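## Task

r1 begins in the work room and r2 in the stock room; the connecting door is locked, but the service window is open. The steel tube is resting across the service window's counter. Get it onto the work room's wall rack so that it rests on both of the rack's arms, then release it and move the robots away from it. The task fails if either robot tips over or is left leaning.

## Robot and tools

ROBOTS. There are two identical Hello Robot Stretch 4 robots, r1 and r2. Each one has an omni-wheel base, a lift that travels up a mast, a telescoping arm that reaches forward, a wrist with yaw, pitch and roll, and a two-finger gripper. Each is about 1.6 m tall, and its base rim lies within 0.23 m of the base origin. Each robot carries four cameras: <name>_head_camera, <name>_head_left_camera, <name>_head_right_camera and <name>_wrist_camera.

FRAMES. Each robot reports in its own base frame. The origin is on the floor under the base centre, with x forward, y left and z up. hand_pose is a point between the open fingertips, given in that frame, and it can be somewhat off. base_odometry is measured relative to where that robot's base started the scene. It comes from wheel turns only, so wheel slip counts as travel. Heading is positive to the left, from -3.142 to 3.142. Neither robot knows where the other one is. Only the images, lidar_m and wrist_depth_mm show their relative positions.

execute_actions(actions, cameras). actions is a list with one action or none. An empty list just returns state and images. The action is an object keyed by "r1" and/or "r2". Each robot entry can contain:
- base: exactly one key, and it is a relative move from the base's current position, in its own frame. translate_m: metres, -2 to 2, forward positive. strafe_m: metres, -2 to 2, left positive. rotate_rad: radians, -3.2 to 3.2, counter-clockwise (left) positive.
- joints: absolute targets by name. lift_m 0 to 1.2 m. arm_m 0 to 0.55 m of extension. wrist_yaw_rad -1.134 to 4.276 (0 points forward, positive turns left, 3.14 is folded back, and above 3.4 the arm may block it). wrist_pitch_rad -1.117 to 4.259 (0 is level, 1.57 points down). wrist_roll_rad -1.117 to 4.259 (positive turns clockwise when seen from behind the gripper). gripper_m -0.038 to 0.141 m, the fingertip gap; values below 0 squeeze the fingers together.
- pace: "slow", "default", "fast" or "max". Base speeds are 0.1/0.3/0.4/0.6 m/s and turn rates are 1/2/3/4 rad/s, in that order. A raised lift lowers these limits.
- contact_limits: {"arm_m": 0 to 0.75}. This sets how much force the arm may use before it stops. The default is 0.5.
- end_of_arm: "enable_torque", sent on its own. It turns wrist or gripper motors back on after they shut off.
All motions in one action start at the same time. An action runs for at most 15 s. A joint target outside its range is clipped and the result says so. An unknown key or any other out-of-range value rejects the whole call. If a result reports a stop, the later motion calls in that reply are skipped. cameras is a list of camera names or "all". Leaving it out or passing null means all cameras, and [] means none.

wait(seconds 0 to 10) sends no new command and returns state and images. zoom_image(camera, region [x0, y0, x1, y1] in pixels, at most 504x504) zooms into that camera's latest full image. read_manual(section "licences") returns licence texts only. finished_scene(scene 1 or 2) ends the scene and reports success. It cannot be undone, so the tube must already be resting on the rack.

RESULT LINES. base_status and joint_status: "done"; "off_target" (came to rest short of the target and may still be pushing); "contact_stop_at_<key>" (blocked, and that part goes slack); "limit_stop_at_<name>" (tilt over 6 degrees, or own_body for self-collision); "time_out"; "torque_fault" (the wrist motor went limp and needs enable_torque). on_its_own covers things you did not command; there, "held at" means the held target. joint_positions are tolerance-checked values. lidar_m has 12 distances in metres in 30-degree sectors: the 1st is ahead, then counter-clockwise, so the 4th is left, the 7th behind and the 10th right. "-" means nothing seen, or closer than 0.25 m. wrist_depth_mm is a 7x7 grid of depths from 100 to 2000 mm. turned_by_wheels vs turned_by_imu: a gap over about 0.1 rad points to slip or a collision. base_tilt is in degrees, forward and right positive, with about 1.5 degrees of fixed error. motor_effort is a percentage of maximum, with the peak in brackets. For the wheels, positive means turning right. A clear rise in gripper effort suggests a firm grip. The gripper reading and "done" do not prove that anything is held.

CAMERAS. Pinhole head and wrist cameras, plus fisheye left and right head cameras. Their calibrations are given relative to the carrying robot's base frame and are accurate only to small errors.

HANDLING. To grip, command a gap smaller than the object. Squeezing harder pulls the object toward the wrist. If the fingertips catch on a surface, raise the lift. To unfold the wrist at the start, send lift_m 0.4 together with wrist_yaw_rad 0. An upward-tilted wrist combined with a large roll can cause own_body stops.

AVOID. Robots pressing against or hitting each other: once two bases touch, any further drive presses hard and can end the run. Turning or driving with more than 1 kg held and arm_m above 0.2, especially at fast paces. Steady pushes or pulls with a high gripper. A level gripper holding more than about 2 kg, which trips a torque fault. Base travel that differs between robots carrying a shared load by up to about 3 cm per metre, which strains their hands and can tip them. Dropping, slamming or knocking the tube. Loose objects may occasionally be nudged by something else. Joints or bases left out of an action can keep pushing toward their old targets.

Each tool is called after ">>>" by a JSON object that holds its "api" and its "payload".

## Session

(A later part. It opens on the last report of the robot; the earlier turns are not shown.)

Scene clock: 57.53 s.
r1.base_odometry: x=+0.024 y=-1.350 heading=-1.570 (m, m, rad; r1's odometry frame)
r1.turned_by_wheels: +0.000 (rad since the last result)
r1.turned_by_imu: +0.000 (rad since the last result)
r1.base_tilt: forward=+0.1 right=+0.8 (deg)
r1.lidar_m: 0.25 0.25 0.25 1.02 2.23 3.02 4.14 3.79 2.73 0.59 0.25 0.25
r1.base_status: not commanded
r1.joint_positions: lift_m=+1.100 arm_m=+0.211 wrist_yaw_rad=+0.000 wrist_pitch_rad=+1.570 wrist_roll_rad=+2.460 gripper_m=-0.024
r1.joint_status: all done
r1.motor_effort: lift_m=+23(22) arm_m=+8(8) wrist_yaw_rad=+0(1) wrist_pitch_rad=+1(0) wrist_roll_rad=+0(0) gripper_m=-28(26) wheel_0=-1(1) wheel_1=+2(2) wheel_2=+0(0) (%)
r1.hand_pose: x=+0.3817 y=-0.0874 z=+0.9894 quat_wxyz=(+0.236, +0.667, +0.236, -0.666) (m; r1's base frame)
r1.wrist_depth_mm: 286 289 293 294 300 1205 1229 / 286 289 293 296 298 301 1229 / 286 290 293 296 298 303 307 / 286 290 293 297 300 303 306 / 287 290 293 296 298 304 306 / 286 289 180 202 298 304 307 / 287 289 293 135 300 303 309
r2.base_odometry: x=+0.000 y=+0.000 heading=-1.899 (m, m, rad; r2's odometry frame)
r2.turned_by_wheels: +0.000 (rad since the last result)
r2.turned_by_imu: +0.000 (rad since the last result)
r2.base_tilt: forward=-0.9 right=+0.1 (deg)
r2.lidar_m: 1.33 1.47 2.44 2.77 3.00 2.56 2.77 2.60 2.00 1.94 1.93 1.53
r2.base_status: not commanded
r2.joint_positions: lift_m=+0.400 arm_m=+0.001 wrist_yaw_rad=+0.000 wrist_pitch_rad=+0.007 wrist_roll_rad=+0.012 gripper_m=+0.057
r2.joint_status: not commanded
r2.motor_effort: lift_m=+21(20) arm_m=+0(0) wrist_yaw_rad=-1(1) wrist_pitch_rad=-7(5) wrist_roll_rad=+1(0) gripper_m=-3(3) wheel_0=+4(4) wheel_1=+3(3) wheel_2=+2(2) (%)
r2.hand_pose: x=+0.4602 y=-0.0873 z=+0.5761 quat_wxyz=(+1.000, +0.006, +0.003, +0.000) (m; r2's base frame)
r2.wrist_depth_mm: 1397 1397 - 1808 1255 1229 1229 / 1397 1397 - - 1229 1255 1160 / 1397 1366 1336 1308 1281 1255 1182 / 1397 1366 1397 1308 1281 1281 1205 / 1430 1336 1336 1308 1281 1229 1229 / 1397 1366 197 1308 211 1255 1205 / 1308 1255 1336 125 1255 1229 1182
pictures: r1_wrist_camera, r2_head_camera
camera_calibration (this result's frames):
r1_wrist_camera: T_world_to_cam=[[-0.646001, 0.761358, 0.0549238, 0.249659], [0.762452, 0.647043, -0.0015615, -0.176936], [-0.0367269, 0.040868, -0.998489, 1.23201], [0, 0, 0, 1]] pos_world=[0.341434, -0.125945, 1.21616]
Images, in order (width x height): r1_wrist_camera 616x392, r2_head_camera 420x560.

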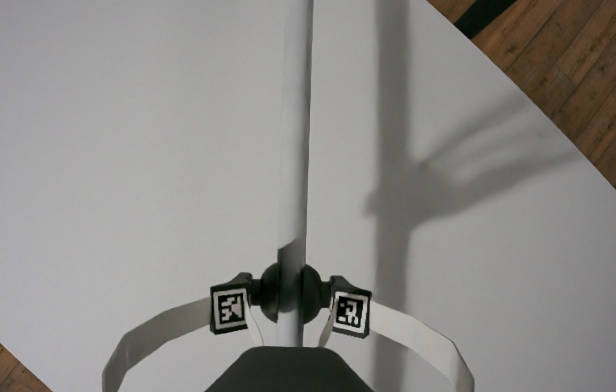

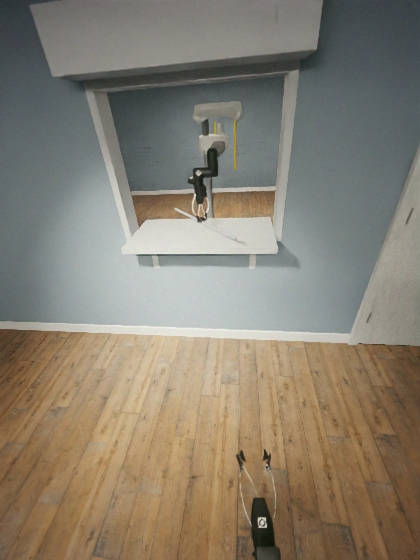

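>>> {"api": "execute_actions", "payload": {"actions": [{"r1":{"base":{"translate_m":-1.0},"joints":{"lift_m":1.15}}}], "cameras": ["r1_wrist_camera"]}}

>>> {"api": "execute_actions", "payload": {"actions": [{"r1":{"base":{"rotate_rad":3.14},"joints":{"wrist_roll_rad":1.59,"arm_m":0.1},"pace":"slow"}}], "cameras": ["r1_wrist_camera","r1_head_camera","r1_head_left_camera","r1_head_right_camera"]}}

Scene clock: 65.37 s.
r1.base_odometry: x=+0.023 y=-0.350 heading=-1.570 (m, m, rad; r1's odometry frame)
r1.turned_by_wheels: +0.000 (rad since the last result)
r1.turned_by_imu: +0.003 (rad since the last result)
r1.base_tilt: forward=+0.2 right=+0.7 (deg)
r1.lidar_m: 0.50 1.18 1.75 2.14 2.22 3.00 3.06 3.12 2.71 2.57 0.30 0.29
r1.base_status: done
r1.joint_positions: lift_m=+1.150 arm_m=+0.211 wrist_yaw_rad=+0.000 wrist_pitch_rad=+1.570 wrist_roll_rad=+2.460 gripper_m=-0.024
r1.joint_status: all done
r1.motor_effort: lift_m=+22(25) arm_m=+7(8) wrist_yaw_rad=+0(1) wrist_pitch_rad=+0(2) wrist_roll_rad=+0(0) gripper_m=-27(26) wheel_0=-1(11) wheel_1=-1(8) wheel_2=+0(9) (%)
r1.hand_pose: x=+0.3818 y=-0.0874 z=+1.0395 quat_wxyz=(+0.237, +0.667, +0.236, -0.666) (m; r1's base frame)
r1.wrist_depth_mm: 1205 1205 1229 1229 1255 1255 1255 / 1205 1229 1229 1255 1042 1281 1281 / 1205 1229 1229 1042 1060 1281 1281 / 1205 1229 1229 1229 1060 1281 1281 / 1205 1205 1229 1229 1255 1281 1281 / 1205 1205 180 202 1255 1255 1281 / 1160 1229 1205 135 1255 1281 1308
r2.base_odometry: x=+0.000 y=+0.000 heading=-1.899 (m, m, rad; r2's odometry frame)
r2.turned_by_wheels: +0.000 (rad since the last result)
r2.turned_by_imu: +0.002 (rad since the last result)
r2.base_tilt: forward=-0.8 right=-0.1 (deg)
r2.lidar_m: 1.34 1.45 2.42 2.73 3.00 2.55 2.78 2.61 2.03 1.95 1.96 1.55
r2.base_status: not commanded
r2.joint_positions: lift_m=+0.400 arm_m=+0.001 wrist_yaw_rad=+0.000 wrist_pitch_rad=+0.007 wrist_roll_rad=+0.012 gripper_m=+0.057
r2.joint_status: not commanded
r2.motor_effort: lift_m=+20(20) arm_m=+0(0) wrist_yaw_rad=-1(1) wrist_pitch_rad=-6(6) wrist_roll_rad=+1(0) gripper_m=-2(3) wheel_0=+4(4) wheel_1=+3(3) wheel_2=+2(2) (%)
r2.hand_pose: x=+0.4602 y=-0.0873 z=+0.5761 quat_wxyz=(+1.000, +0.006, +0.003, +0.000) (m; r2's base frame)
r2.wrist_depth_mm: 1366 1397 - - 1281 1255 1205 / 1397 1366 - - 1281 1255 1205 / 1430 1366 1336 1308 1281 1255 1229 / 1397 1366 1336 1336 1281 1229 1205 / 1430 1397 1366 1336 1281 1255 1229 / 1397 1366 198 1281 212 1255 1229 / 1308 1255 1308 125 1281 1229 1205
pictures: r1_wrist_camera
camera_calibration (this result's frames):
r1_wrist_camera: T_world_to_cam=[[-0.646012, 0.761357, 0.05481, 0.247108], [0.762452, 0.647043, -0.00142715, -0.177091], [-0.036551, 0.040868, -0.998496, 1.28198], [0, 0, 0, 1]] pos_world=[0.341516, -0.125945, 1.26626]
Images, in order (width x height): r1_wrist_camera 616x392.

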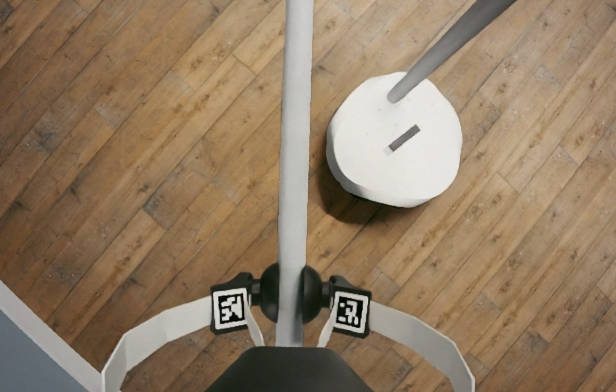

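Scene clock: 69.80 s.
r1.base_odometry: x=+0.023 y=-0.350 heading=+1.570 (m, m, rad; r1's odometry frame)
r1.turned_by_wheels: +3.140 (rad since the last result)
r1.turned_by_imu: +3.128 (rad since the last result)
r1.base_tilt: forward=+0.0 right=+0.7 (deg)
r1.lidar_m: 0.25 0.25 2.73 2.58 1.90 1.20 1.14 1.33 1.79 2.14 0.39 0.30
r1.base_status: done
r1.joint_positions: lift_m=+1.150 arm_m=+0.101 wrist_yaw_rad=+0.000 wrist_pitch_rad=+1.570 wrist_roll_rad=+1.590 gripper_m=-0.024
r1.joint_status: all done
r1.motor_effort: lift_m=+22(22) arm_m=-8(8) wrist_yaw_rad=+0(1) wrist_pitch_rad=+3(2) wrist_roll_rad=+0(4) gripper_m=-25(27) wheel_0=-2(5) wheel_1=-2(0) wheel_2=-2(7) (%)
r1.hand_pose: x=+0.2726 y=-0.0874 z=+1.0395 quat_wxyz=(+0.495, +0.505, +0.495, -0.505) (m; r1's base frame)
r1.wrist_depth_mm: 1205 1229 1229 1229 1255 1281 1281 / 1182 1229 1229 1229 1255 1281 1281 / 1229 1229 1229 1229 1255 1255 1308 / 1205 1229 1255 1098 1060 1255 1308 / 1229 1205 1229 1042 1042 1281 469 / 1205 1205 180 202 1060 1281 1281 / 1229 1205 1229 135 1255 1281 1281
r2.base_odometry: x=+0.000 y=+0.000 heading=-1.899 (m, m, rad; r2's odometry frame)
r2.turned_by_wheels: +0.000 (rad since the last result)
r2.turned_by_imu: +0.001 (rad since the last result)
r2.base_tilt: forward=-0.7 right=+0.1 (deg)
r2.lidar_m: 1.34 1.43 2.46 2.74 2.99 2.53 2.79 2.61 2.04 1.95 1.92 1.54
r2.base_status: not commanded
r2.joint_positions: lift_m=+0.400 arm_m=+0.001 wrist_yaw_rad=+0.000 wrist_pitch_rad=+0.007 wrist_roll_rad=+0.012 gripper_m=+0.057
r2.joint_status: not commanded
r2.motor_effort: lift_m=+20(20) arm_m=+0(0) wrist_yaw_rad=-1(1) wrist_pitch_rad=-6(5) wrist_roll_rad=+1(0) gripper_m=-3(1) wheel_0=+4(4) wheel_1=+3(3) wheel_2=+2(2) (%)
r2.hand_pose: x=+0.4602 y=-0.0873 z=+0.5761 quat_wxyz=(+1.000, +0.006, +0.003, +0.000) (m; r2's base frame)
r2.wrist_depth_mm: 1430 1397 - - 1281 1229 1182 / 1397 1336 - - 1281 1255 1205 / 1397 1366 1366 1281 1255 1255 1229 / 1430 1397 1336 1336 1255 1255 1229 / 1397 1336 1366 1308 1281 1255 1229 / 1430 1366 197 1336 211 1255 1205 / 1336 1229 1308 125 1255 1229 1229
pictures: r1_head_camera, r1_head_left_camera, r1_head_right_camera, r1_wrist_camera
camera_calibration (this result's frames):
r1_wrist_camera: T_world_to_cam=[[-0.99851, -0.00246763, 0.0545197, 0.206146], [-0.00258847, 0.999994, -0.00214587, 0.146344], [-0.0545141, -0.00228379, -0.99851, 1.27913], [0, 0, 0, 1]] pos_world=[0.275948, -0.142914, 1.2663]
Images, in order (width x height): r1_head_camera 420x560, r1_head_left_camera 420x672, r1_head_right_camera 420x672, r1_wrist_camera 616x392.

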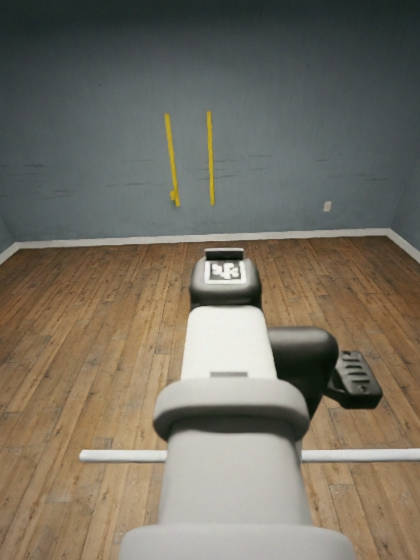

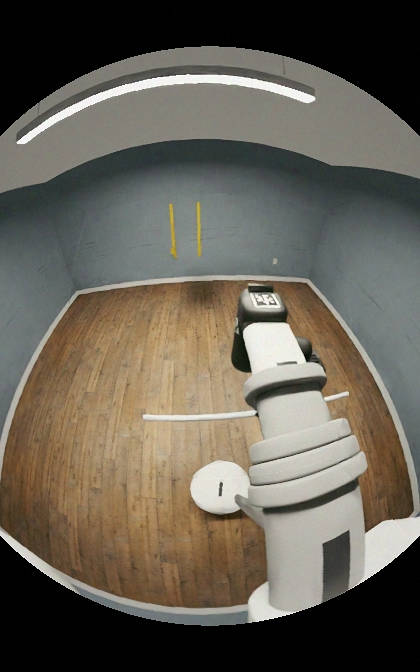

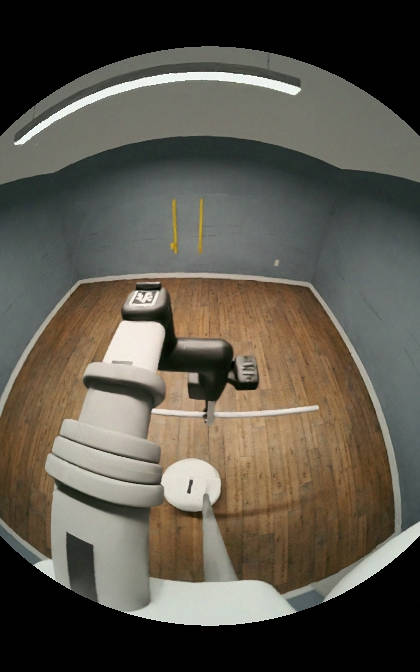

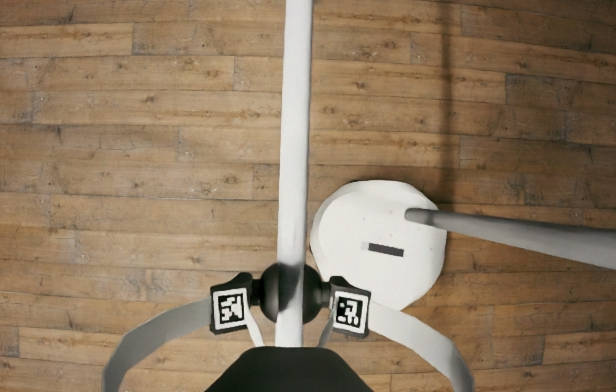

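>>> {"api": "execute_actions", "payload": {"actions": [{"r1":{"base":{"strafe_m":0.375},"joints":{"lift_m":0.85}}}], "cameras": []}}

>>> {"api": "execute_actions", "payload": {"actions": [{"r1":{"base":{"translate_m":2.0}}}], "cameras": ["r1_wrist_camera","r1_head_camera","r1_head_left_camera","r1_head_right_camera"]}}

Scene clock: 76.60 s.
r1.base_odometry: x=-0.352 y=-0.350 heading=+1.570 (m, m, rad; r1's odometry frame)
r1.turned_by_wheels: +0.000 (rad since the last result)
r1.turned_by_imu: +0.000 (rad since the last result)
r1.base_tilt: forward=+0.1 right=+0.8 (deg)
r1.lidar_m: 0.26 0.29 2.30 2.20 1.90 1.36 1.15 1.17 1.82 2.52 0.38 0.31
r1.base_status: done
r1.joint_positions: lift_m=+0.850 arm_m=+0.101 wrist_yaw_rad=+0.000 wrist_pitch_rad=+1.570 wrist_roll_rad=+1.590 gripper_m=-0.024
r1.joint_status: all done
r1.motor_effort: lift_m=+18(21) arm_m=-8(8) wrist_yaw_rad=+0(0) wrist_pitch_rad=+1(0) wrist_roll_rad=+0(1) gripper_m=-27(28) wheel_0=+1(6) wheel_1=-1(13) wheel_2=+1(2) (%)
r1.hand_pose: x=+0.2725 y=-0.0874 z=+0.7398 quat_wxyz=(+0.495, +0.505, +0.495, -0.505) (m; r1's base frame)
r1.wrist_depth_mm: 917 931 931 946 976 960 976 / 917 931 946 946 960 976 991 / 931 931 946 946 976 976 976 / 917 946 946 946 759 960 976 / 917 931 946 750 759 750 466 / 931 931 180 202 759 976 976 / 931 931 946 136 960 976 991
r2.base_odometry: x=+0.000 y=+0.000 heading=-1.899 (m, m, rad; r2's odometry frame)
r2.turned_by_wheels: +0.000 (rad since the last result)
r2.turned_by_imu: +0.002 (rad since the last result)
r2.base_tilt: forward=-0.8 right=-0.1 (deg)
r2.lidar_m: 1.33 1.46 2.45 2.73 2.94 2.54 2.78 2.57 2.01 1.94 1.96 1.54
r2.base_status: not commanded
r2.joint_positions: lift_m=+0.400 arm_m=+0.001 wrist_yaw_rad=+0.000 wrist_pitch_rad=+0.007 wrist_roll_rad=+0.012 gripper_m=+0.057
r2.joint_status: not commanded
r2.motor_effort: lift_m=+20(20) arm_m=+0(0) wrist_yaw_rad=-1(1) wrist_pitch_rad=-6(5) wrist_roll_rad=+0(0) gripper_m=-3(3) wheel_0=+5(4) wheel_1=+3(3) wheel_2=+1(2) (%)
r2.hand_pose: x=+0.4602 y=-0.0873 z=+0.5761 quat_wxyz=(+1.000, +0.006, +0.003, +0.000) (m; r2's base frame)
r2.wrist_depth_mm: 1397 1397 - - 1281 1255 1205 / 1397 1366 - - 1255 1255 1205 / 1397 1366 1336 1336 1255 1255 1229 / 1397 1397 1336 1336 1308 1255 1205 / 1430 1397 1308 1336 1281 1281 1229 / 1430 1366 198 1336 211 1229 1229 / 1308 1281 1336 125 1281 1229 1205
pictures: none
No camera images: the call's "cameras" was empty. Leave "cameras" out to get every camera's image.

Scene clock: 84.77 s.
r1.base_odometry: x=-0.350 y=+1.650 heading=+1.570 (m, m, rad; r1's odometry frame)
r1.turned_by_wheels: +0.000 (rad since the last result)
r1.turned_by_imu: -0.012 (rad since the last result)
r1.base_tilt: forward=+0.0 right=+0.8 (deg)
r1.lidar_m: 0.26 0.28 1.39 2.29 2.36 3.18 3.37 3.43 2.60 2.45 0.38 0.32
r1.base_status: done
r1.joint_positions: lift_m=+0.850 arm_m=+0.101 wrist_yaw_rad=+0.000 wrist_pitch_rad=+1.570 wrist_roll_rad=+1.590 gripper_m=-0.024
r1.joint_status: not commanded
r1.motor_effort: lift_m=+19(19) arm_m=-8(8) wrist_yaw_rad=+1(0) wrist_pitch_rad=+1(0) wrist_roll_rad=+0(0) gripper_m=-26(29) wheel_0=-1(2) wheel_1=-1(8) wheel_2=-1(10) (%)
r1.hand_pose: x=+0.2725 y=-0.0874 z=+0.7398 quat_wxyz=(+0.495, +0.505, +0.495, -0.505) (m; r1's base frame)
r1.wrist_depth_mm: 931 931 946 946 960 976 991 / 931 931 946 960 960 960 991 / 931 931 946 946 960 960 991 / 931 931 931 946 750 976 976 / 917 931 931 750 750 759 469 / 917 931 180 202 750 976 991 / 931 917 946 136 946 976 976
r2.base_odometry: x=+0.000 y=+0.000 heading=-1.899 (m, m, rad; r2's odometry frame)
r2.turned_by_wheels: +0.000 (rad since the last result)
r2.turned_by_imu: +0.002 (rad since the last result)
r2.base_tilt: forward=-0.8 right=+0.1 (deg)
r2.lidar_m: 1.35 1.44 2.45 2.76 2.98 2.53 2.78 2.57 2.04 1.95 1.94 1.55
r2.base_status: not commanded
r2.joint_positions: lift_m=+0.400 arm_m=+0.001 wrist_yaw_rad=+0.000 wrist_pitch_rad=+0.007 wrist_roll_rad=+0.012 gripper_m=+0.057
r2.joint_status: not commanded
r2.motor_effort: lift_m=+20(21) arm_m=+0(0) wrist_yaw_rad=-1(1) wrist_pitch_rad=-6(6) wrist_roll_rad=+1(1) gripper_m=-2(3) wheel_0=+4(4) wheel_1=+3(3) wheel_2=+2(2) (%)
r2.hand_pose: x=+0.4602 y=-0.0873 z=+0.5761 quat_wxyz=(+1.000, +0.006, +0.003, +0.000) (m; r2's base frame)
r2.wrist_depth_mm: 1430 1397 - - 1281 1229 1205 / 1430 1397 - - 1308 1255 1205 / 1366 1366 1336 1308 1255 1281 1205 / 1397 1366 1366 1308 1281 1255 1229 / 1430 1336 1366 1336 1255 1255 1229 / 1430 1397 196 1336 212 1229 1229 / 1336 1281 1336 125 1281 1229 1205
pictures: r1_head_camera, r1_head_left_camera, r1_head_right_camera, r1_wrist_camera
camera_calibration (this result's frames):
r1_wrist_camera: T_world_to_cam=[[-0.998507, -0.00246762, 0.0545723, 0.222362], [-0.00258857, 0.999994, -0.00214573, 0.145701], [-0.0545667, -0.00228379, -0.998508, 0.979875], [0, 0, 0, 1]] pos_world=[0.275876, -0.142914, 0.966591]
Images, in order (width x height): r1_head_camera 420x560, r1_head_left_camera 420x672, r1_head_right_camera 420x672, r1_wrist_camera 616x392.

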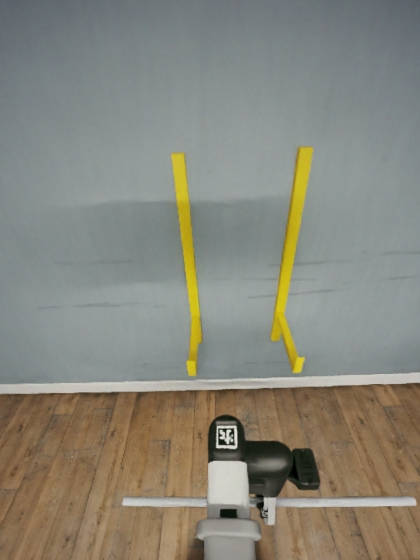

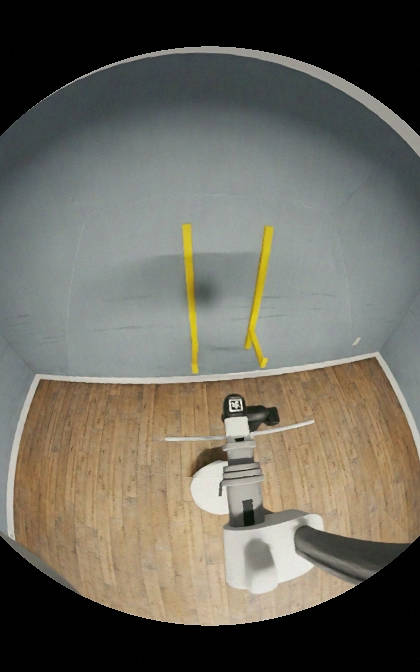

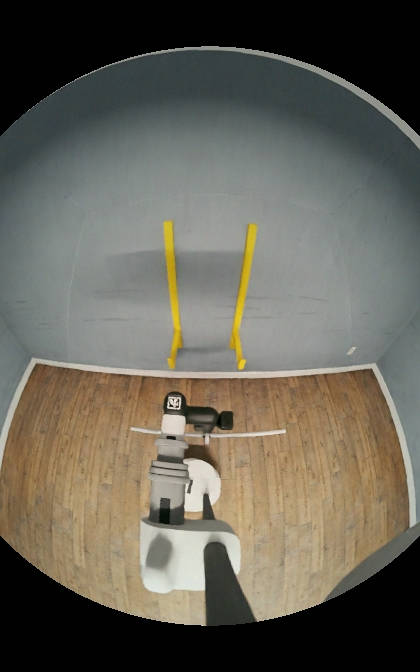

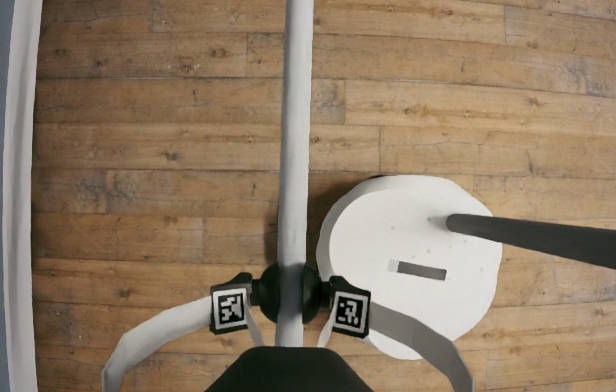

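>>> {"api": "execute_actions", "payload": {"actions": [{"r1":{"base":{"translate_m":0.2},"joints":{"lift_m":0.93}}}], "cameras": []}}

>>> {"api": "execute_actions", "payload": {"actions": [{"r1":{"base":{"translate_m":0.32}}}], "cameras": ["r1_wrist_camera","r1_head_camera"]}}

Scene clock: 92.87 s.
r1.base_odometry: x=-0.350 y=+1.850 heading=+1.570 (m, m, rad; r1's odometry frame)
r1.turned_by_wheels: +0.000 (rad since the last result)
r1.turned_by_imu: -0.002 (rad since the last result)
r1.base_tilt: forward=+0.1 right=+0.8 (deg)
r1.lidar_m: 0.26 0.26 1.13 2.28 2.36 3.18 3.56 3.58 2.58 2.46 0.37 0.31
r1.base_status: done
r1.joint_positions: lift_m=+0.930 arm_m=+0.101 wrist_yaw_rad=+0.000 wrist_pitch_rad=+1.570 wrist_roll_rad=+1.590 gripper_m=-0.024
r1.joint_status: all done
r1.motor_effort: lift_m=+23(23) arm_m=-8(8) wrist_yaw_rad=+0(1) wrist_pitch_rad=+2(2) wrist_roll_rad=-1(1) gripper_m=-27(27) wheel_0=+1(5) wheel_1=+1(4) wheel_2=+1(11) (%)
r1.hand_pose: x=+0.2725 y=-0.0874 z=+0.8194 quat_wxyz=(+0.495, +0.505, +0.495, -0.505) (m; r1's base frame)
r1.wrist_depth_mm: 320 1008 1008 1042 1042 1042 1060 / 676 1008 1025 1042 1060 1060 1060 / 759 1025 1025 1025 1042 1060 1060 / 768 1025 1025 1025 831 1060 1060 / 778 1008 1025 820 820 842 466 / 768 1008 180 202 831 1060 1078 / 759 917 1025 135 1042 1042 1078
r2.base_odometry: x=+0.000 y=+0.000 heading=-1.899 (m, m, rad; r2's odometry frame)
r2.turned_by_wheels: +0.000 (rad since the last result)
r2.turned_by_imu: +0.001 (rad since the last result)
r2.base_tilt: forward=-0.8 right=+0.0 (deg)
r2.lidar_m: 1.32 1.44 2.43 2.76 2.98 2.57 2.78 2.56 2.00 1.92 1.93 1.53
r2.base_status: not commanded
r2.joint_positions: lift_m=+0.400 arm_m=+0.001 wrist_yaw_rad=+0.000 wrist_pitch_rad=+0.007 wrist_roll_rad=+0.012 gripper_m=+0.057
r2.joint_status: not commanded
r2.motor_effort: lift_m=+20(20) arm_m=+0(0) wrist_yaw_rad=-1(1) wrist_pitch_rad=-6(5) wrist_roll_rad=+1(1) gripper_m=-3(3) wheel_0=+4(4) wheel_1=+3(3) wheel_2=+1(2) (%)
r2.hand_pose: x=+0.4602 y=-0.0873 z=+0.5761 quat_wxyz=(+1.000, +0.006, +0.003, +0.000) (m; r2's base frame)
r2.wrist_depth_mm: 1430 1397 - - 1255 1255 1205 / 1430 1366 - - 1255 1255 1182 / 1430 1366 1308 1308 1255 1281 1205 / 1397 1366 1308 1308 1281 1255 1205 / 1397 1397 1336 1308 1255 1229 1255 / 1430 1397 198 1336 212 1255 1229 / 1308 1255 1308 126 1255 1255 1182
pictures: none
No camera images: the call's "cameras" was empty. Leave "cameras" out to get every camera's image.

Scene clock: 95.40 s.
r1.base_odometry: x=-0.350 y=+2.170 heading=+1.570 (m, m, rad; r1's odometry frame)
r1.turned_by_wheels: +0.000 (rad since the last result)
r1.turned_by_imu: -0.002 (rad since the last result)
r1.base_tilt: forward=+0.0 right=+0.8 (deg)
r1.lidar_m: 0.25 0.25 0.66 1.72 2.39 3.18 3.91 3.60 2.58 2.09 0.30 0.31
r1.base_status: done
r1.joint_positions: lift_m=+0.930 arm_m=+0.101 wrist_yaw_rad=+0.000 wrist_pitch_rad=+1.570 wrist_roll_rad=+1.590 gripper_m=-0.024
r1.joint_status: not commanded
r1.motor_effort: lift_m=+22(23) arm_m=-8(8) wrist_yaw_rad=+1(0) wrist_pitch_rad=+1(1) wrist_roll_rad=+0(0) gripper_m=-26(28) wheel_0=-1(5) wheel_1=-1(6) wheel_2=-1(11) (%)
r1.hand_pose: x=+0.2725 y=-0.0874 z=+0.8194 quat_wxyz=(+0.495, +0.505, +0.495, -0.505) (m; r1's base frame)
r1.wrist_depth_mm: 266 421 866 1025 1042 1060 1060 / 300 373 778 353 1042 1042 1060 / 314 473 991 1042 1042 1042 1060 / 315 480 1025 1025 831 1060 1078 / 315 480 1025 820 831 842 466 / 312 442 180 202 831 1060 1078 / 310 377 798 135 1042 1060 1060
r2.base_odometry: x=+0.000 y=+0.000 heading=-1.899 (m, m, rad; r2's odometry frame)
r2.turned_by_wheels: +0.000 (rad since the last result)
r2.turned_by_imu: +0.001 (rad since the last result)
r2.base_tilt: forward=-0.9 right=-0.2 (deg)
r2.lidar_m: 1.34 1.48 2.43 2.73 2.99 2.56 2.79 2.58 2.03 1.94 1.93 1.53
r2.base_status: not commanded
r2.joint_positions: lift_m=+0.400 arm_m=+0.001 wrist_yaw_rad=+0.000 wrist_pitch_rad=+0.007 wrist_roll_rad=+0.012 gripper_m=+0.057
r2.joint_status: not commanded
r2.motor_effort: lift_m=+21(21) arm_m=+0(0) wrist_yaw_rad=-1(1) wrist_pitch_rad=-5(6) wrist_roll_rad=+1(1) gripper_m=-2(2) wheel_0=+4(4) wheel_1=+4(3) wheel_2=+2(2) (%)
r2.hand_pose: x=+0.4602 y=-0.0873 z=+0.5761 quat_wxyz=(+1.000, +0.006, +0.003, +0.000) (m; r2's base frame)
r2.wrist_depth_mm: 1430 1397 - - 1255 1281 1205 / 1397 1366 - - 1255 1255 1229 / 1366 1397 1366 1255 1255 1229 1205 / 1397 1366 1308 1308 1281 1229 1182 / 1430 1366 1308 1308 1308 1229 1205 / 1366 1336 197 1308 213 1255 1205 / 1281 1255 1336 125 1281 1229 1205
pictures: r1_head_camera, r1_wrist_camera
camera_calibration (this result's frames):
r1_wrist_camera: T_world_to_cam=[[-0.998508, -0.00246751, 0.0545512, 0.218031], [-0.00258841, 0.999994, -0.00214579, 0.145872], [-0.0545456, -0.00228378, -0.998509, 1.05942], [0, 0, 0, 1]] pos_world=[0.27587, -0.142914, 1.04626]
Images, in order (width x height): r1_head_camera 420x560, r1_wrist_camera 616x392.

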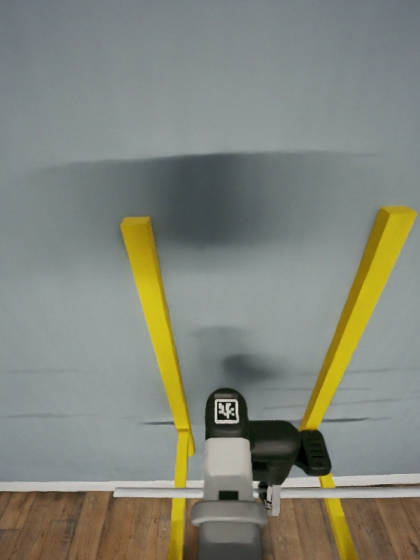

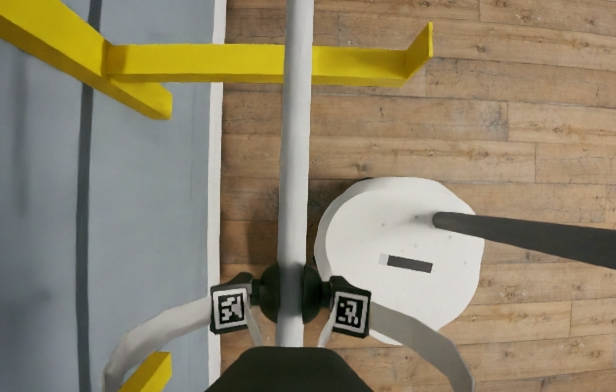

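>>> {"api": "execute_actions", "payload": {"actions": [{"r1":{"joints":{"lift_m":0.825},"pace":"slow"}}], "cameras": ["r1_wrist_camera","r1_head_camera"]}}

Scene clock: 99.13 s.
r1.base_odometry: x=-0.350 y=+2.170 heading=+1.570 (m, m, rad; r1's odometry frame)
r1.turned_by_wheels: +0.000 (rad since the last result)
r1.turned_by_imu: -0.001 (rad since the last result)
r1.base_tilt: forward=+0.1 right=+0.7 (deg)
r1.lidar_m: 0.25 0.25 0.67 1.70 2.39 3.19 3.95 3.60 2.57 2.10 0.32 0.33
r1.base_status: not commanded
r1.joint_positions: lift_m=+0.825 arm_m=+0.101 wrist_yaw_rad=+0.000 wrist_pitch_rad=+1.570 wrist_roll_rad=+1.590 gripper_m=-0.024
r1.joint_status: all done
r1.motor_effort: lift_m=+18(23) arm_m=-8(8) wrist_yaw_rad=+0(2) wrist_pitch_rad=+1(2) wrist_roll_rad=+0(0) gripper_m=-27(28) wheel_0=-1(1) wheel_1=-1(1) wheel_2=-1(1) (%)
r1.hand_pose: x=+0.2725 y=-0.0874 z=+0.7149 quat_wxyz=(+0.495, +0.505, +0.495, -0.505) (m; r1's base frame)
r1.wrist_depth_mm: 257 254 258 249 257 946 946 / 300 407 917 931 931 946 946 / 312 477 931 931 946 931 960 / 315 480 917 917 723 946 960 / 315 477 904 723 723 732 466 / 310 439 180 202 723 732 960 / 310 392 798 135 741 946 960
r2.base_odometry: x=+0.000 y=+0.000 heading=-1.899 (m, m, rad; r2's odometry frame)
r2.turned_by_wheels: +0.000 (rad since the last result)
r2.turned_by_imu: +0.001 (rad since the last result)
r2.base_tilt: forward=-0.8 right=-0.1 (deg)
r2.lidar_m: 1.33 1.47 2.46 2.76 2.99 2.57 2.78 2.61 2.04 1.95 1.92 1.53
r2.base_status: not commanded
r2.joint_positions: lift_m=+0.400 arm_m=+0.001 wrist_yaw_rad=+0.000 wrist_pitch_rad=+0.007 wrist_roll_rad=+0.012 gripper_m=+0.057
r2.joint_status: not commanded
r2.motor_effort: lift_m=+21(20) arm_m=+0(0) wrist_yaw_rad=-1(1) wrist_pitch_rad=-6(6) wrist_roll_rad=+0(1) gripper_m=-2(3) wheel_0=+4(5) wheel_1=+3(3) wheel_2=+2(2) (%)
r2.hand_pose: x=+0.4602 y=-0.0873 z=+0.5761 quat_wxyz=(+1.000, +0.006, +0.003, +0.000) (m; r2's base frame)
r2.wrist_depth_mm: 1397 1430 - - 1255 1205 1205 / 1397 1366 - - 1308 1255 1229 / 1397 1397 1336 1308 1281 1255 1229 / 1366 1366 1366 1308 1308 1255 1205 / 1430 1366 1366 1281 1281 1255 1205 / 1464 1430 197 1281 212 1255 1229 / 1281 1281 1308 125 1281 1229 1205
pictures: r1_head_camera, r1_wrist_camera
camera_calibration (this result's frames):
r1_wrist_camera: T_world_to_cam=[[-0.998508, -0.00246728, 0.0545558, 0.223731], [-0.00258819, 0.999994, -0.00214577, 0.145647], [-0.0545502, -0.00228377, -0.998508, 0.954979], [0, 0, 0, 1]] pos_world=[0.275869, -0.142914, 0.941661]
Images, in order (width x height): r1_head_camera 420x560, r1_wrist_camera 616x392.

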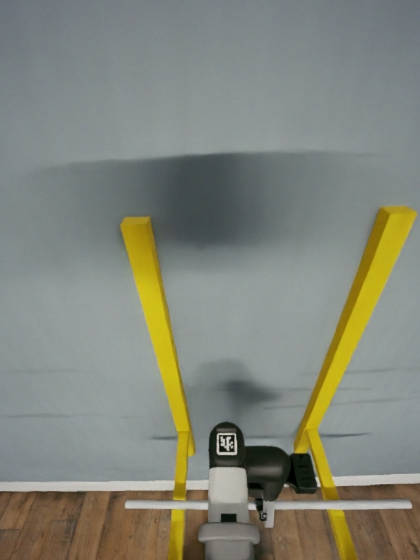

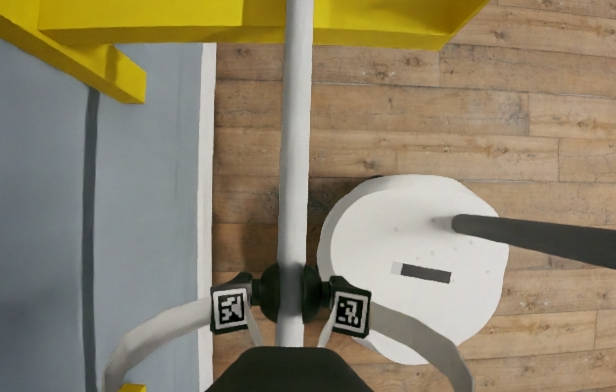

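>>> {"api": "execute_actions", "payload": {"actions": [{"r1":{"joints":{"lift_m":0.819,"gripper_m":0.005},"pace":"slow"}}], "cameras": ["r1_wrist_camera"]}}

>>> {"api": "execute_actions", "payload": {"actions": [{"r1":{"joints":{"gripper_m":0.07}}}], "cameras": ["r1_wrist_camera"]}}

>>> {"api": "execute_actions", "payload": {"actions": [{"r1":{"joints":{"lift_m":0.92}}}], "cameras": []}}

>>> {"api": "execute_actions", "payload": {"actions": [{"r1":{"base":{"translate_m":-0.6}}}], "cameras": ["r1_head_camera"]}}

Scene clock: 103.67 s.
r1.base_odometry: x=-0.350 y=+2.170 heading=+1.570 (m, m, rad; r1's odometry frame)
r1.turned_by_wheels: +0.000 (rad since the last result)
r1.turned_by_imu: -0.001 (rad since the last result)
r1.base_tilt: forward=+0.1 right=+0.8 (deg)
r1.lidar_m: 0.25 0.27 0.68 1.72 2.38 3.17 3.93 3.61 2.59 2.10 0.30 0.32
r1.base_status: not commanded
r1.joint_positions: lift_m=+0.819 arm_m=+0.101 wrist_yaw_rad=+0.000 wrist_pitch_rad=+1.570 wrist_roll_rad=+1.590 gripper_m=+0.005
r1.joint_status: all done
r1.motor_effort: lift_m=+17(17) arm_m=-8(8) wrist_yaw_rad=+2(0) wrist_pitch_rad=+1(0) wrist_roll_rad=+0(0) gripper_m=-11(28) wheel_0=-1(1) wheel_1=-1(1) wheel_2=-1(1) (%)
r1.hand_pose: x=+0.2724 y=-0.0874 z=+0.7089 quat_wxyz=(+0.495, +0.505, +0.495, -0.505) (m; r1's base frame)
r1.wrist_depth_mm: 257 253 258 248 254 931 946 / 300 404 917 917 931 946 946 / 312 473 904 917 946 946 946 / 314 477 917 917 723 946 946 / 314 480 917 723 723 723 466 / 312 473 184 205 715 732 960 / 310 375 866 132 723 946 946
r2.base_odometry: x=+0.000 y=+0.000 heading=-1.899 (m, m, rad; r2's odometry frame)
r2.turned_by_wheels: +0.000 (rad since the last result)
r2.turned_by_imu: +0.001 (rad since the last result)
r2.base_tilt: forward=-0.6 right=+0.0 (deg)
r2.lidar_m: 1.34 1.45 2.47 2.75 3.00 2.55 2.77 2.58 2.01 1.96 1.95 1.54
r2.base_status: not commanded
r2.joint_positions: lift_m=+0.400 arm_m=+0.001 wrist_yaw_rad=+0.000 wrist_pitch_rad=+0.007 wrist_roll_rad=+0.012 gripper_m=+0.057
r2.joint_status: not commanded
r2.motor_effort: lift_m=+20(20) arm_m=+0(0) wrist_yaw_rad=-1(1) wrist_pitch_rad=-6(6) wrist_roll_rad=+1(0) gripper_m=-3(3) wheel_0=+4(4) wheel_1=+3(3) wheel_2=+2(2) (%)
r2.hand_pose: x=+0.4602 y=-0.0873 z=+0.5761 quat_wxyz=(+1.000, +0.006, +0.003, +0.000) (m; r2's base frame)
r2.wrist_depth_mm: 1366 1397 - - 1281 1255 1205 / 1397 1366 - - 1255 1255 1205 / 1366 1397 1336 1308 1255 1229 1205 / 1430 1430 1336 1308 1281 1255 1182 / 1397 1336 1336 1308 1281 1229 1229 / 1397 1336 198 1336 212 1229 1182 / 1255 1255 1336 125 1281 1205 1205
pictures: r1_wrist_camera
camera_calibration (this result's frames):
r1_wrist_camera: T_world_to_cam=[[-0.99849, -0.00246738, 0.0548789, 0.223731], [-0.00258899, 0.999994, -0.00214495, 0.145634], [-0.0548733, -0.00228379, -0.998491, 0.949066], [0, 0, 0, 1]] pos_world=[0.275848, -0.142914, 0.935668]
Images, in order (width x height): r1_wrist_camera 616x392.

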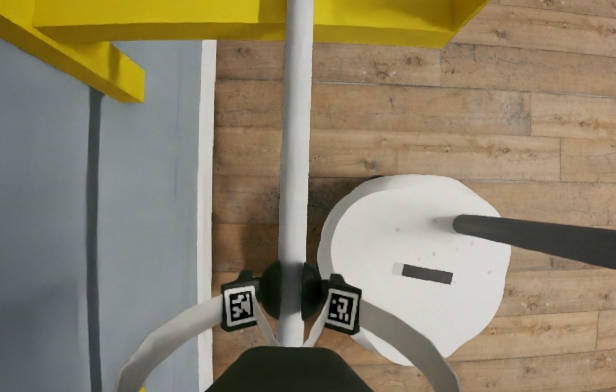

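Scene clock: 105.10 s.
r1.base_odometry: x=-0.350 y=+2.170 heading=+1.570 (m, m, rad; r1's odometry frame)
r1.turned_by_wheels: +0.000 (rad since the last result)
r1.turned_by_imu: +0.000 (rad since the last result)
r1.base_tilt: forward=+0.1 right=+0.8 (deg)
r1.lidar_m: 0.27 0.25 0.65 1.71 2.39 3.18 3.92 3.58 2.57 2.13 0.29 0.32
r1.base_status: not commanded
r1.joint_positions: lift_m=+0.819 arm_m=+0.101 wrist_yaw_rad=+0.000 wrist_pitch_rad=+1.570 wrist_roll_rad=+1.590 gripper_m=+0.070
r1.joint_status: all done
r1.motor_effort: lift_m=+18(18) arm_m=-8(8) wrist_yaw_rad=+1(1) wrist_pitch_rad=+1(2) wrist_roll_rad=+0(1) gripper_m=-3(12) wheel_0=-1(1) wheel_1=+0(1) wheel_2=-1(1) (%)
r1.hand_pose: x=+0.2725 y=-0.0874 z=+0.7089 quat_wxyz=(+0.495, +0.505, +0.495, -0.505) (m; r1's base frame)
r1.wrist_depth_mm: 258 253 258 247 253 946 946 / 300 404 917 917 917 931 946 / 312 473 904 917 931 946 946 / 314 480 917 917 723 931 946 / 314 477 917 715 715 732 473 / 310 439 193 723 202 732 946 / 310 402 798 133 732 946 960
r2.base_odometry: x=+0.000 y=+0.000 heading=-1.899 (m, m, rad; r2's odometry frame)
r2.turned_by_wheels: +0.000 (rad since the last result)
r2.turned_by_imu: +0.000 (rad since the last result)
r2.base_tilt: forward=-0.6 right=+0.0 (deg)
r2.lidar_m: 1.33 1.44 2.48 2.76 2.98 2.54 2.78 2.56 2.02 1.91 1.94 1.52
r2.base_status: not commanded
r2.joint_positions: lift_m=+0.400 arm_m=+0.001 wrist_yaw_rad=+0.000 wrist_pitch_rad=+0.007 wrist_roll_rad=+0.012 gripper_m=+0.057
r2.joint_status: not commanded
r2.motor_effort: lift_m=+21(21) arm_m=+0(0) wrist_yaw_rad=-1(1) wrist_pitch_rad=-6(6) wrist_roll_rad=+0(1) gripper_m=-2(3) wheel_0=+4(4) wheel_1=+3(3) wheel_2=+2(2) (%)
r2.hand_pose: x=+0.4602 y=-0.0873 z=+0.5761 quat_wxyz=(+1.000, +0.006, +0.003, +0.000) (m; r2's base frame)
r2.wrist_depth_mm: 1397 1366 - - 1255 1229 1229 / 1397 1366 - - 1281 1255 1229 / 1397 1366 1336 1281 1281 1255 1182 / 1397 1336 1336 1336 1281 1255 1255 / 1397 1366 1336 1308 1255 1281 1182 / 1366 1366 198 1308 211 1255 1205 / 1336 1255 1366 125 1281 1255 1182
pictures: r1_wrist_camera
camera_calibration (this result's frames):
r1_wrist_camera: T_world_to_cam=[[-0.998507, -0.00246752, 0.054563, 0.22405], [-0.00258845, 0.999994, -0.00214576, 0.145635], [-0.0545574, -0.00228379, -0.998508, 0.948997], [0, 0, 0, 1]] pos_world=[0.275868, -0.142914, 0.935669]
Images, in order (width x height): r1_wrist_camera 616x392.

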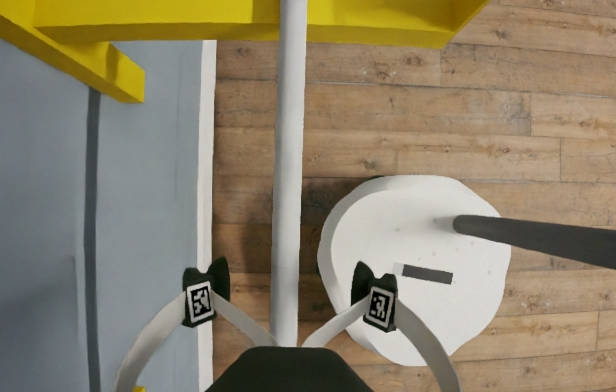

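Scene clock: 106.53 s.
r1.base_odometry: x=-0.350 y=+2.170 heading=+1.570 (m, m, rad; r1's odometry frame)
r1.turned_by_wheels: +0.000 (rad since the last result)
r1.turned_by_imu: +0.000 (rad since the last result)
r1.base_tilt: forward=+0.1 right=+0.7 (deg)
r1.lidar_m: 0.26 0.27 0.68 1.72 2.35 3.18 3.92 3.61 2.55 2.12 0.31 0.28
r1.base_status: not commanded
r1.joint_positions: lift_m=+0.920 arm_m=+0.101 wrist_yaw_rad=+0.000 wrist_pitch_rad=+1.570 wrist_roll_rad=+1.590 gripper_m=+0.070
r1.joint_status: all done
r1.motor_effort: lift_m=+22(23) arm_m=-8(8) wrist_yaw_rad=+0(0) wrist_pitch_rad=+2(1) wrist_roll_rad=+0(0) gripper_m=-3(4) wheel_0=-1(1) wheel_1=-1(1) wheel_2=-1(1) (%)
r1.hand_pose: x=+0.2725 y=-0.0874 z=+0.8095 quat_wxyz=(+0.495, +0.505, +0.495, -0.505) (m; r1's base frame)
r1.wrist_depth_mm: 266 418 854 1008 1025 1060 1042 / 300 373 768 343 1042 1060 1060 / 312 473 991 1025 1025 1042 1042 / 315 480 1008 1025 831 1042 1042 / 314 480 1008 809 820 831 469 / 312 439 193 1025 202 1042 1060 / 309 402 798 133 1025 1042 1060
r2.base_odometry: x=+0.000 y=+0.000 heading=-1.899 (m, m, rad; r2's odometry frame)
r2.turned_by_wheels: +0.000 (rad since the last result)
r2.turned_by_imu: +0.000 (rad since the last result)
r2.base_tilt: forward=-0.8 right=-0.1 (deg)
r2.lidar_m: 1.35 1.44 2.43 2.75 2.98 2.55 2.78 2.60 2.01 1.93 1.94 1.53
r2.base_status: not commanded
r2.joint_positions: lift_m=+0.400 arm_m=+0.001 wrist_yaw_rad=+0.000 wrist_pitch_rad=+0.007 wrist_roll_rad=+0.012 gripper_m=+0.057
r2.joint_status: not commanded
r2.motor_effort: lift_m=+20(21) arm_m=+0(0) wrist_yaw_rad=-1(1) wrist_pitch_rad=-6(5) wrist_roll_rad=+0(1) gripper_m=-2(2) wheel_0=+4(4) wheel_1=+4(3) wheel_2=+1(1) (%)
r2.hand_pose: x=+0.4602 y=-0.0873 z=+0.5761 quat_wxyz=(+1.000, +0.006, +0.003, +0.000) (m; r2's base frame)
r2.wrist_depth_mm: 1430 1397 - - 1281 1255 1205 / 1430 1366 - - 1255 1255 1182 / 1430 1366 1336 1308 1281 1255 1205 / 1430 1336 1336 1308 1281 1229 1205 / 1366 1366 1336 1336 1255 1229 1229 / 1397 1366 197 1308 211 1205 1229 / 1281 1281 1308 125 1255 1229 1205
pictures: none
No camera images: the call's "cameras" was empty. Leave "cameras" out to get every camera's image.

Scene clock: 110.03 s.
r1.base_odometry: x=-0.350 y=+1.570 heading=+1.569 (m, m, rad; r1's odometry frame)
r1.turned_by_wheels: +0.000 (rad since the last result)
r1.turned_by_imu: +0.002 (rad since the last result)
r1.base_tilt: forward=+0.0 right=+0.8 (deg)
r1.lidar_m: 0.73 0.93 1.52 2.27 2.36 3.21 3.26 3.34 2.61 2.46 1.57 0.80
r1.base_status: done
r1.joint_positions: lift_m=+0.920 arm_m=+0.101 wrist_yaw_rad=+0.000 wrist_pitch_rad=+1.570 wrist_roll_rad=+1.590 gripper_m=+0.070
r1.joint_status: not commanded
r1.motor_effort: lift_m=+21(21) arm_m=-8(8) wrist_yaw_rad=+2(1) wrist_pitch_rad=+1(0) wrist_roll_rad=-1(1) gripper_m=-1(3) wheel_0=-2(0) wheel_1=-1(0) wheel_2=-2(9) (%)
r1.hand_pose: x=+0.2725 y=-0.0874 z=+0.8096 quat_wxyz=(+0.495, +0.505, +0.495, -0.505) (m; r1's base frame)
r1.wrist_depth_mm: 991 1008 1025 1008 1025 1042 1042 / 991 1008 1008 1025 1025 1042 1042 / 991 1008 1008 1025 1025 1042 1042 / 991 1008 1008 1008 820 1060 1060 / 991 1008 1025 1025 820 842 469 / 991 991 193 1025 202 1042 1060 / 1008 1008 1008 133 1025 1060 1060
r2.base_odometry: x=+0.000 y=+0.000 heading=-1.899 (m, m, rad; r2's odometry frame)
r2.turned_by_wheels: +0.000 (rad since the last result)
r2.turned_by_imu: +0.001 (rad since the last result)
r2.base_tilt: forward=-1.0 right=-0.1 (deg)
r2.lidar_m: 1.33 1.46 2.43 2.76 2.96 2.56 2.78 2.59 2.02 1.96 1.95 1.51
r2.base_status: not commanded
r2.joint_positions: lift_m=+0.400 arm_m=+0.001 wrist_yaw_rad=+0.000 wrist_pitch_rad=+0.007 wrist_roll_rad=+0.012 gripper_m=+0.057
r2.joint_status: not commanded
r2.motor_effort: lift_m=+20(20) arm_m=+0(0) wrist_yaw_rad=-1(1) wrist_pitch_rad=-6(5) wrist_roll_rad=+1(1) gripper_m=-2(2) wheel_0=+4(4) wheel_1=+3(3) wheel_2=+2(1) (%)
r2.hand_pose: x=+0.4602 y=-0.0873 z=+0.5761 quat_wxyz=(+1.000, +0.006, +0.003, +0.000) (m; r2's base frame)
r2.wrist_depth_mm: 1397 1366 - - 1255 1229 1205 / 1430 1397 - - 1255 1255 1182 / 1397 1366 1336 1308 1255 1255 1205 / 1430 1366 1308 1281 1281 1229 1229 / 1397 1366 1336 1281 1308 1281 1182 / 1397 1366 198 1308 211 1281 1255 / 1281 1255 1336 125 1281 1255 1205
pictures: r1_head_camera
Images, in order (width x height): r1_head_camera 420x560.

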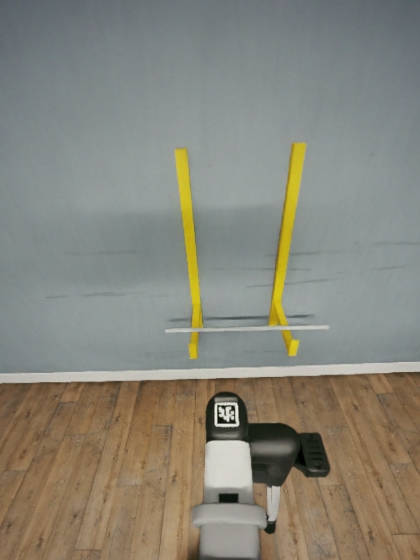

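>>> {"api": "finished_scene", "payload": {"scene": 1}}

The scene is finished: the task was done.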